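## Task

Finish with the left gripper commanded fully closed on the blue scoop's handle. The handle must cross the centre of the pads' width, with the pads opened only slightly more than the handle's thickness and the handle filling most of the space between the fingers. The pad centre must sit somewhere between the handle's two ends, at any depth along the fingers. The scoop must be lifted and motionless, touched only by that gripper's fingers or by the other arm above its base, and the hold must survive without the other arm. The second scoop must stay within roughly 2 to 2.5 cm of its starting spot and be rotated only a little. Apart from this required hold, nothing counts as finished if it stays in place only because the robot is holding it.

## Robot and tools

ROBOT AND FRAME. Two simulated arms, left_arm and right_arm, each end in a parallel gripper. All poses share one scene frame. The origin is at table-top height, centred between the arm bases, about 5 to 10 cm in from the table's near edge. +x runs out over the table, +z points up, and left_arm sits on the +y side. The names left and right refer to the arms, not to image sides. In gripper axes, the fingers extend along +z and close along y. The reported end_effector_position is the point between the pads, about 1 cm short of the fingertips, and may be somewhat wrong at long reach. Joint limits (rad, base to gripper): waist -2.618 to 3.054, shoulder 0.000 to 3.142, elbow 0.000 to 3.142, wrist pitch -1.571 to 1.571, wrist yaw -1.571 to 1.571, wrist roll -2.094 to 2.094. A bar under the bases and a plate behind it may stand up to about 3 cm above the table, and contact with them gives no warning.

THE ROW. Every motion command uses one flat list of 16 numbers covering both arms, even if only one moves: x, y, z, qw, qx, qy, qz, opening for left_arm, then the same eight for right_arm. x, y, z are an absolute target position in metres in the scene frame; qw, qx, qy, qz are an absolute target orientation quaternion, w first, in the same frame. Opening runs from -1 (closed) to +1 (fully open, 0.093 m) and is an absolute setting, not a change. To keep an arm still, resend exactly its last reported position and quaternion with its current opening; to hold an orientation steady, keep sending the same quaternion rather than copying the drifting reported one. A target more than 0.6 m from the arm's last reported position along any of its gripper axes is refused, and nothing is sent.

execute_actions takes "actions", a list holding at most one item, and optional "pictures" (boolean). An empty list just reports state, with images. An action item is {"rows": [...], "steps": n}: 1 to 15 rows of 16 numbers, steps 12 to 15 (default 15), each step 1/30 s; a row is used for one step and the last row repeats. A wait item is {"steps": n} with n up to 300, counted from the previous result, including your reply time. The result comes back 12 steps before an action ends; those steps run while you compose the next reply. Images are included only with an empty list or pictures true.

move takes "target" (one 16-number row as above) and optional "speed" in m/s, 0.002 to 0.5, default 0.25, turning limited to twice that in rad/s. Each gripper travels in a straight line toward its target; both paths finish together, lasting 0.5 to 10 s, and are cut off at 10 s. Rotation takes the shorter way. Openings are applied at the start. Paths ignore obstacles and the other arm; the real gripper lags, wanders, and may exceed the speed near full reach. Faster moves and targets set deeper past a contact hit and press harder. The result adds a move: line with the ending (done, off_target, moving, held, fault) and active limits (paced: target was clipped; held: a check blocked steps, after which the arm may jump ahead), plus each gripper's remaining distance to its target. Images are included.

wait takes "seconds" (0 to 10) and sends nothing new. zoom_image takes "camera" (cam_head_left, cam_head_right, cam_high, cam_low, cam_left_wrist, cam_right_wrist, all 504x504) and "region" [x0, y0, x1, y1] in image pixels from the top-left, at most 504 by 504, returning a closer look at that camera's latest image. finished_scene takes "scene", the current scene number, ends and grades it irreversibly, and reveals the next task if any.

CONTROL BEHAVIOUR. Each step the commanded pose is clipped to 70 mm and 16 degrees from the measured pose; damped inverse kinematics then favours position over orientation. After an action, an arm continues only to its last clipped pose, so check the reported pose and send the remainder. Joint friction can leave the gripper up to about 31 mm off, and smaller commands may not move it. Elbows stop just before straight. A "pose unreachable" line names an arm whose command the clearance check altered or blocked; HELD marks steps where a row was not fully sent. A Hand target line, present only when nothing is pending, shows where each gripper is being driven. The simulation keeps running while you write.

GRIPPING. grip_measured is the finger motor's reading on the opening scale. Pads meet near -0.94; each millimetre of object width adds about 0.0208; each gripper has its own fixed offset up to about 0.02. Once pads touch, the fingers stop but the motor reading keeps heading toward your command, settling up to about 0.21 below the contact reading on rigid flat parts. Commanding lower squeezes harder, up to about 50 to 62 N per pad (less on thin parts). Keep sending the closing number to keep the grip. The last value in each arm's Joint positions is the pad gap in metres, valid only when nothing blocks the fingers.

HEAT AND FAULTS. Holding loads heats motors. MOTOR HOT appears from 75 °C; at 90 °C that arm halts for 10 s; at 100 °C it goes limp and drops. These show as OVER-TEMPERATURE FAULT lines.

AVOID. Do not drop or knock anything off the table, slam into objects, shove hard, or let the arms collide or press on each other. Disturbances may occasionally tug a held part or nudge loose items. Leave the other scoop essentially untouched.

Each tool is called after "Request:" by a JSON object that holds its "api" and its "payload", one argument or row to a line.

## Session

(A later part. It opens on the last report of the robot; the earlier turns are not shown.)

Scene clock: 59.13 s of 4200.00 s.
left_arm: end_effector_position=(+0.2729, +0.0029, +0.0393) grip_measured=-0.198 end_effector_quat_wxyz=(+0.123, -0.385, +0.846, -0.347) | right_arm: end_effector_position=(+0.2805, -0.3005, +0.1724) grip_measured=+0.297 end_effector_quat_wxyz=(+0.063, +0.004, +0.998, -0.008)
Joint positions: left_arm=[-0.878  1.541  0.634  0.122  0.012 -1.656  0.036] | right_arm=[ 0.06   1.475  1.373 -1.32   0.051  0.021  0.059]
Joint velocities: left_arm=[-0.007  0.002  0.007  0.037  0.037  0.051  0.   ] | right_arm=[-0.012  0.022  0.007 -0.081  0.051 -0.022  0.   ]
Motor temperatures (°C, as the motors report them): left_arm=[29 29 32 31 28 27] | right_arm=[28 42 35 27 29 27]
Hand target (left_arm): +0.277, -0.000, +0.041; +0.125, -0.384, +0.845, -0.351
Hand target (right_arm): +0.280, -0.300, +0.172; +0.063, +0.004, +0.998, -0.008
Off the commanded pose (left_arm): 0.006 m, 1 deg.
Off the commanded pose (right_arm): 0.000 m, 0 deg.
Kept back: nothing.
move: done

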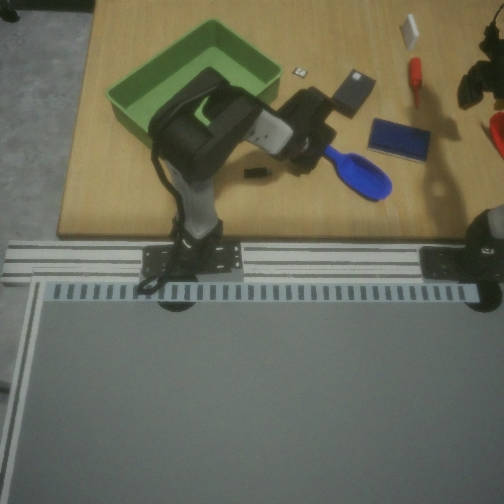

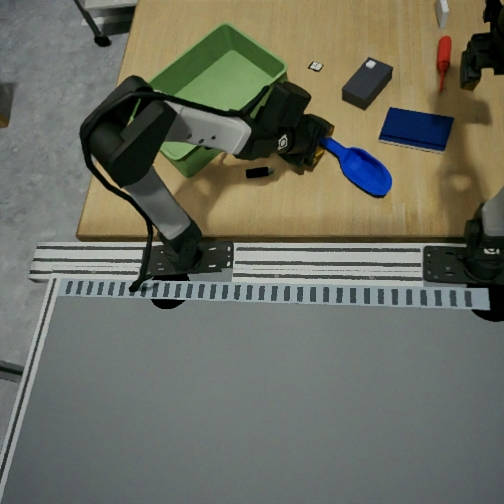

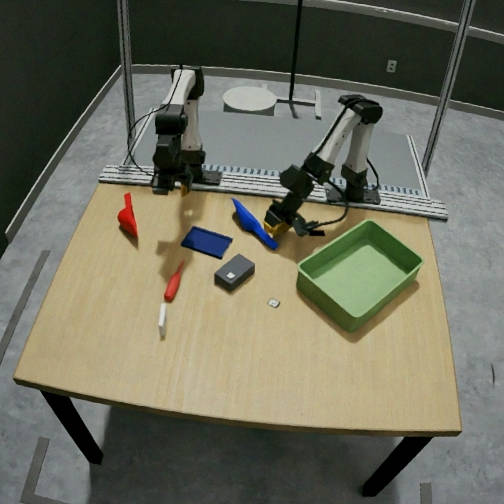

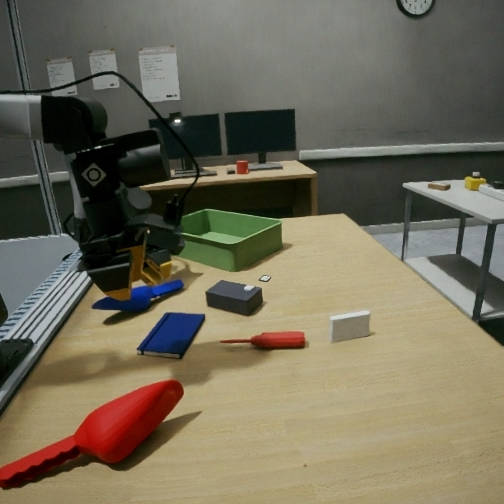

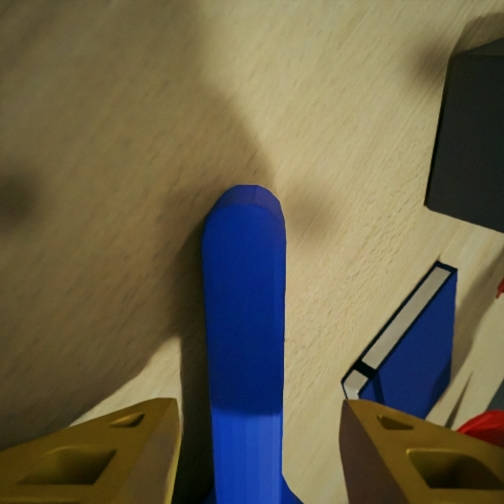

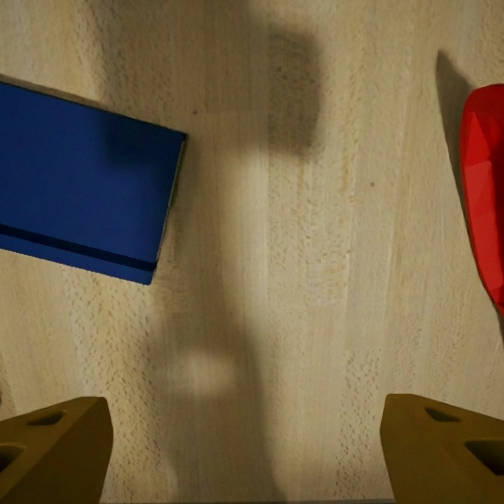

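Request:
{"api": "move", "payload": {
  "target": [0.2878, -0.0121, 0.0253, 0.126, -0.383, 0.844, -0.354, -0.2, 0.2805, -0.3005, 0.1724, 0.063, 0.004, 0.998, -0.008, 0.3],
  "speed": 0.04
}}

Scene clock: 60.73 s of 4200.00 s.
left_arm: end_effector_position=(+0.2833, -0.0074, +0.0233) grip_measured=-0.198 end_effector_quat_wxyz=(+0.124, -0.385, +0.846, -0.348) | right_arm: end_effector_position=(+0.2805, -0.3005, +0.1724) grip_measured=+0.297 end_effector_quat_wxyz=(+0.063, +0.004, +0.998, -0.008)
Joint positions: left_arm=[-0.878  1.646  0.658  0.206  0.012 -1.656  0.036] | right_arm=[ 0.06   1.475  1.373 -1.32   0.051  0.021  0.059]
Joint velocities: left_arm=[-0.007 -0.002 -0.002  0.022 -0.066 -0.037  0.   ] | right_arm=[-0.007 -0.012 -0.012  0.007  0.066  0.051  0.   ]
Motor temperatures (°C, as the motors report them): left_arm=[29 29 32 31 28 27] | right_arm=[28 42 35 27 29 27]
Hand target (left_arm): +0.288, -0.012, +0.025; +0.126, -0.383, +0.844, -0.354
Hand target (right_arm): +0.280, -0.300, +0.172; +0.063, +0.004, +0.998, -0.008
Off the commanded pose (left_arm): 0.007 m, 1 deg.
Off the commanded pose (right_arm): 0.000 m, 0 deg.
Kept back: nothing.
move: done

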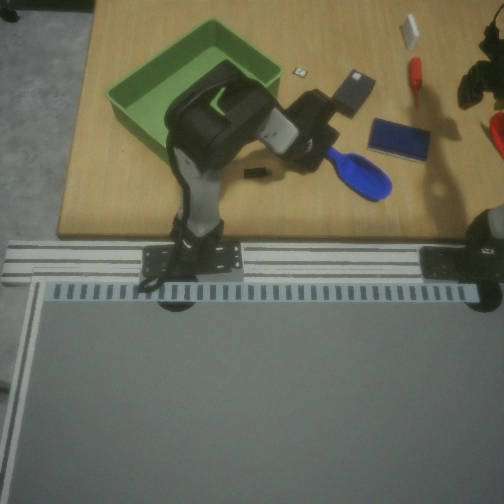

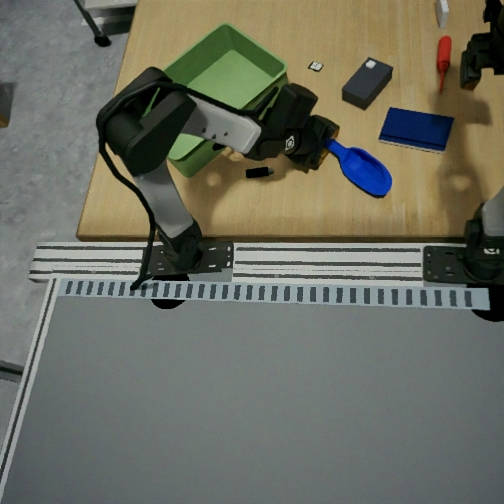

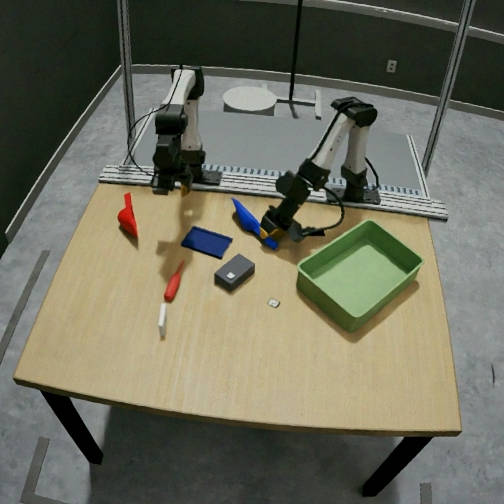

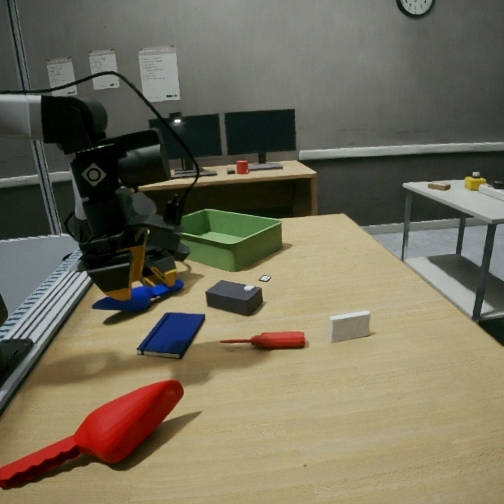

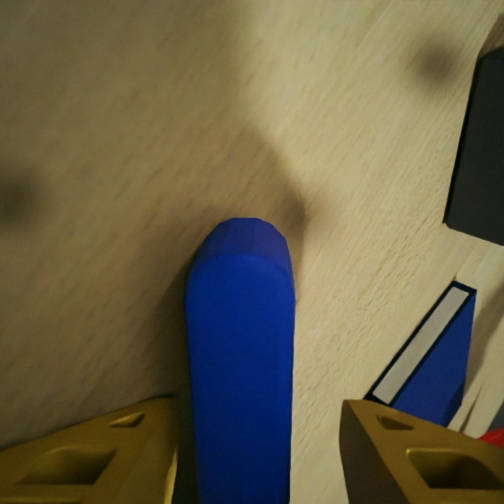

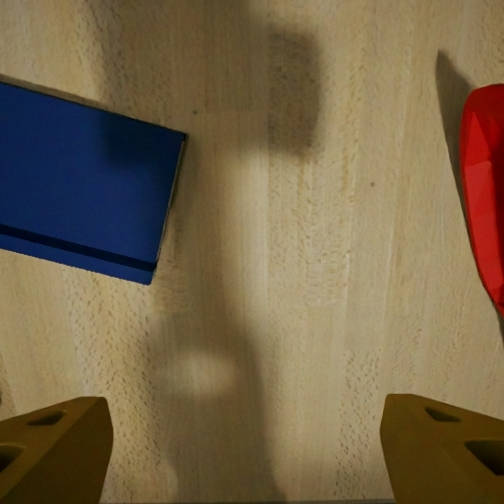

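Request:
{"api": "move", "payload": {
  "target": [0.2833, -0.0074, 0.0233, 0.124, -0.385, 0.846, -0.348, -1, 0.2805, -0.3005, 0.1724, 0.063, 0.004, 0.998, -0.008, 0.3],
  "speed": 0.04
}}

Scene clock: 61.70 s of 4200.00 s.
left_arm: end_effector_position=(+0.2835, -0.0077, +0.0237) grip_measured=-0.740 end_effector_quat_wxyz=(+0.124, -0.385, +0.845, -0.349) | right_arm: end_effector_position=(+0.2805, -0.3005, +0.1724) grip_measured=+0.297 end_effector_quat_wxyz=(+0.063, +0.004, +0.998, -0.008)
Joint positions: left_arm=[-0.878  1.646  0.658  0.208  0.012 -1.656  0.01 ] | right_arm=[ 0.06   1.475  1.373 -1.32   0.051  0.021  0.059]
Joint velocities: left_arm=[-0.027 -0.012  0.012 -0.037 -0.007 -0.007  0.   ] | right_arm=[-0.012 -0.007 -0.012  0.037 -0.022  0.037 -0.   ]
Motor temperatures (°C, as the motors report them): left_arm=[29 29 32 31 28 27] | right_arm=[28 42 35 27 29 27]
Hand target (left_arm): +0.283, -0.007, +0.023; +0.124, -0.385, +0.846, -0.348
Hand target (right_arm): +0.280, -0.300, +0.172; +0.063, +0.004, +0.998, -0.008
Off the commanded pose (left_arm): 0.001 m, 0 deg.
Off the commanded pose (right_arm): 0.000 m, 0 deg.
Kept back: nothing.
move: done

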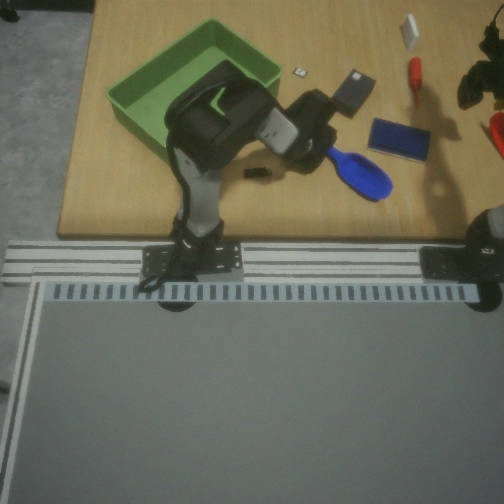

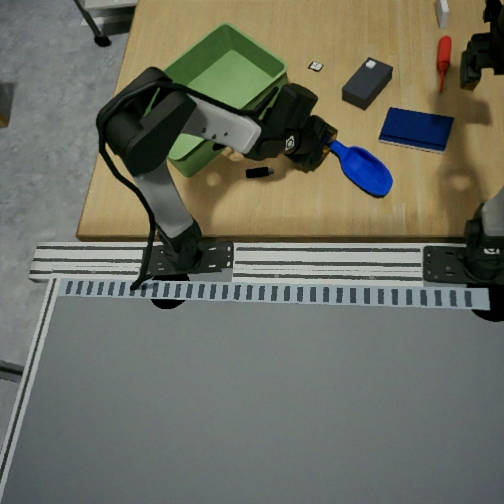

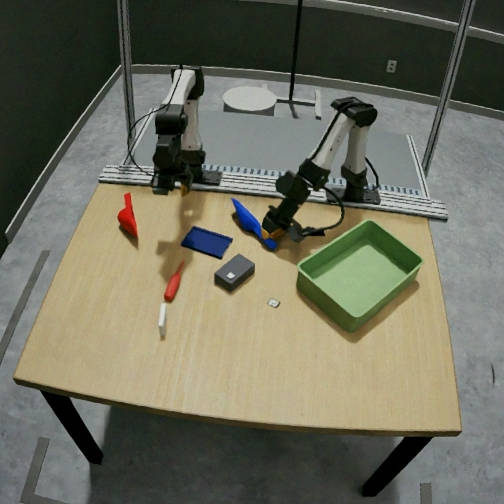

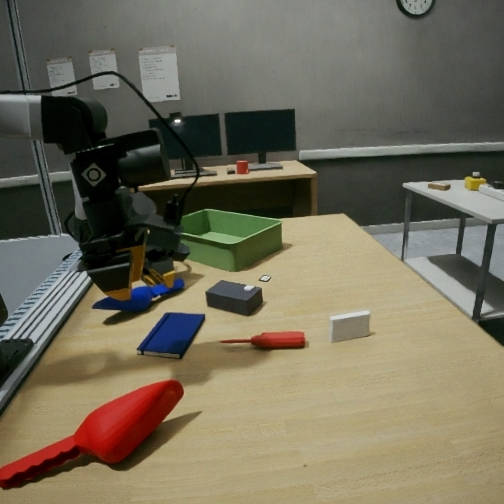

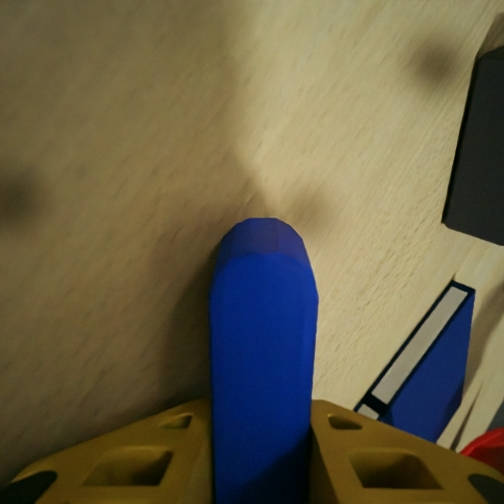

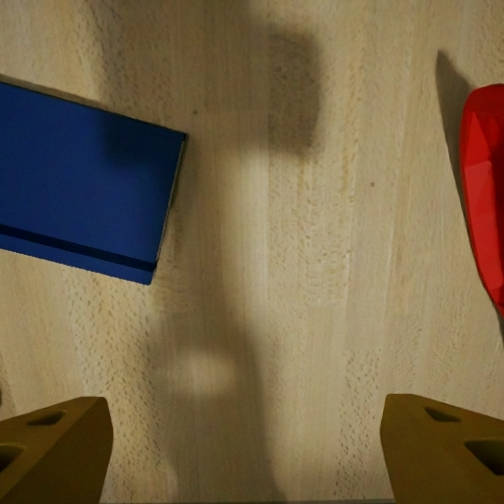

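Request:
{"api": "move", "payload": {
  "target": [0.275, 0.002, 0.145, 0.124, -0.385, 0.846, -0.348, -1, 0.2805, -0.3005, 0.1724, 0.063, 0.004, 0.998, -0.008, 0.3],
  "speed": 0.2
}}

Scene clock: 63.47 s of 4200.00 s.
left_arm: end_effector_position=(+0.2730, +0.0016, +0.1371) grip_measured=-0.740 end_effector_quat_wxyz=(+0.122, -0.385, +0.848, -0.342) | right_arm: end_effector_position=(+0.2805, -0.3005, +0.1724) grip_measured=+0.297 end_effector_quat_wxyz=(+0.063, +0.004, +0.998, -0.008)
Joint positions: left_arm=[-0.878  1.353  0.913 -0.356  0.012 -1.654  0.01 ] | right_arm=[ 0.06   1.475  1.373 -1.32   0.051  0.021  0.059]
Joint velocities: left_arm=[ 0.002  0.002  0.017  0.022 -0.037  0.037 -0.   ] | right_arm=[-0.017 -0.002 -0.002 -0.007  0.051 -0.022 -0.001]
Motor temperatures (°C, as the motors report them): left_arm=[29 29 32 32 28 27] | right_arm=[28 41 35 27 29 27]
Hand target (left_arm): +0.275, +0.001, +0.145; +0.124, -0.385, +0.846, -0.348
Hand target (right_arm): +0.280, -0.300, +0.172; +0.063, +0.004, +0.998, -0.008
Off the commanded pose (left_arm): 0.008 m, 1 deg.
Off the commanded pose (right_arm): 0.000 m, 0 deg.
Kept back: nothing.
move: done

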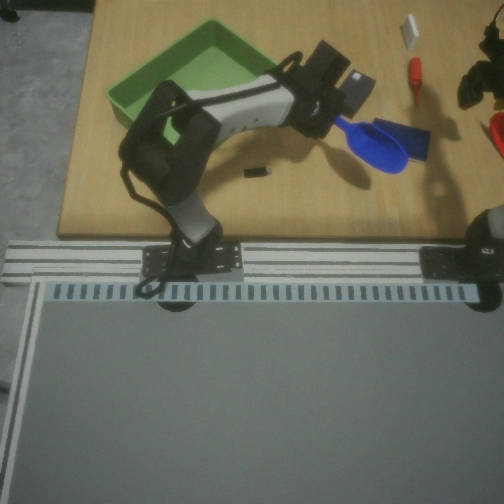

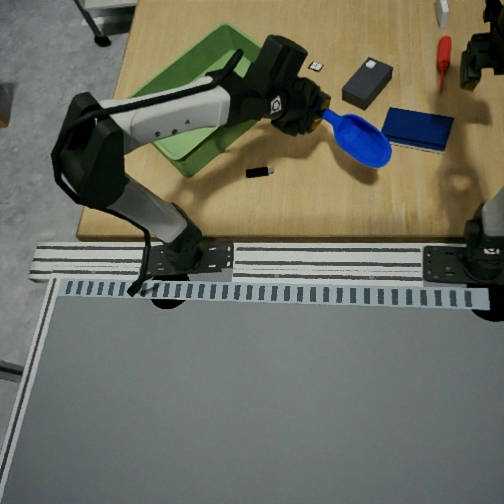

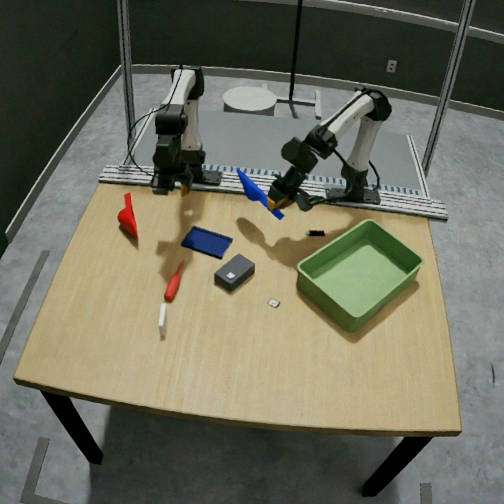

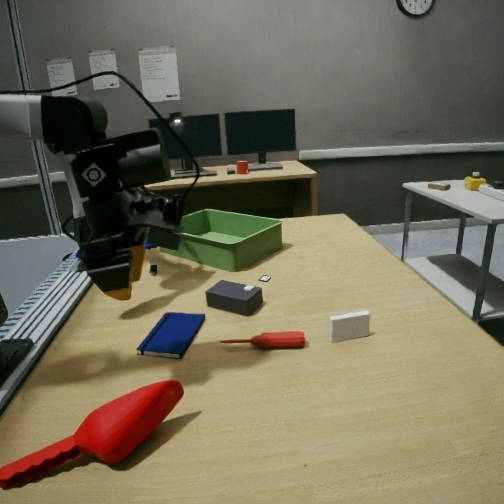

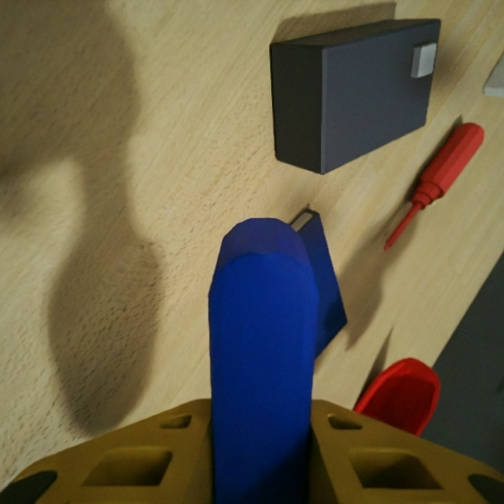

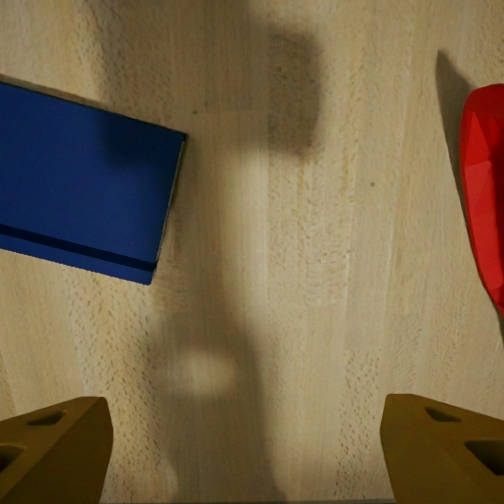

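Request:
{"api": "zoom_image", "payload": {
  "camera": "cam_high",
  "region": [220, 150, 340, 240]
}}

Region (220, 150, 340, 240) of cam_high's 504x504 image, scaled by 4.200, with more detail than that image has; it fills the top 378 rows of this view, and the rest is white.

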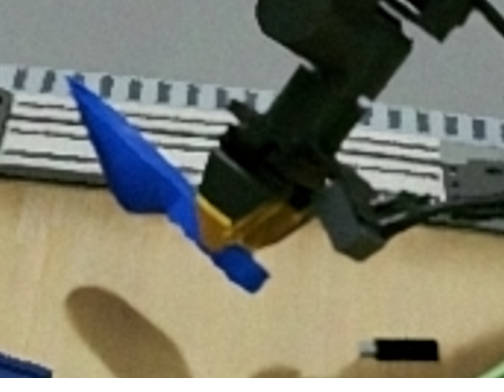

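The scoop is held squarely mid-handle, lifted and still; the red scoop is untouched.

Request:
{"api": "finished_scene", "payload": {
  "scene": 1
}}

The scene is finished: the task was done.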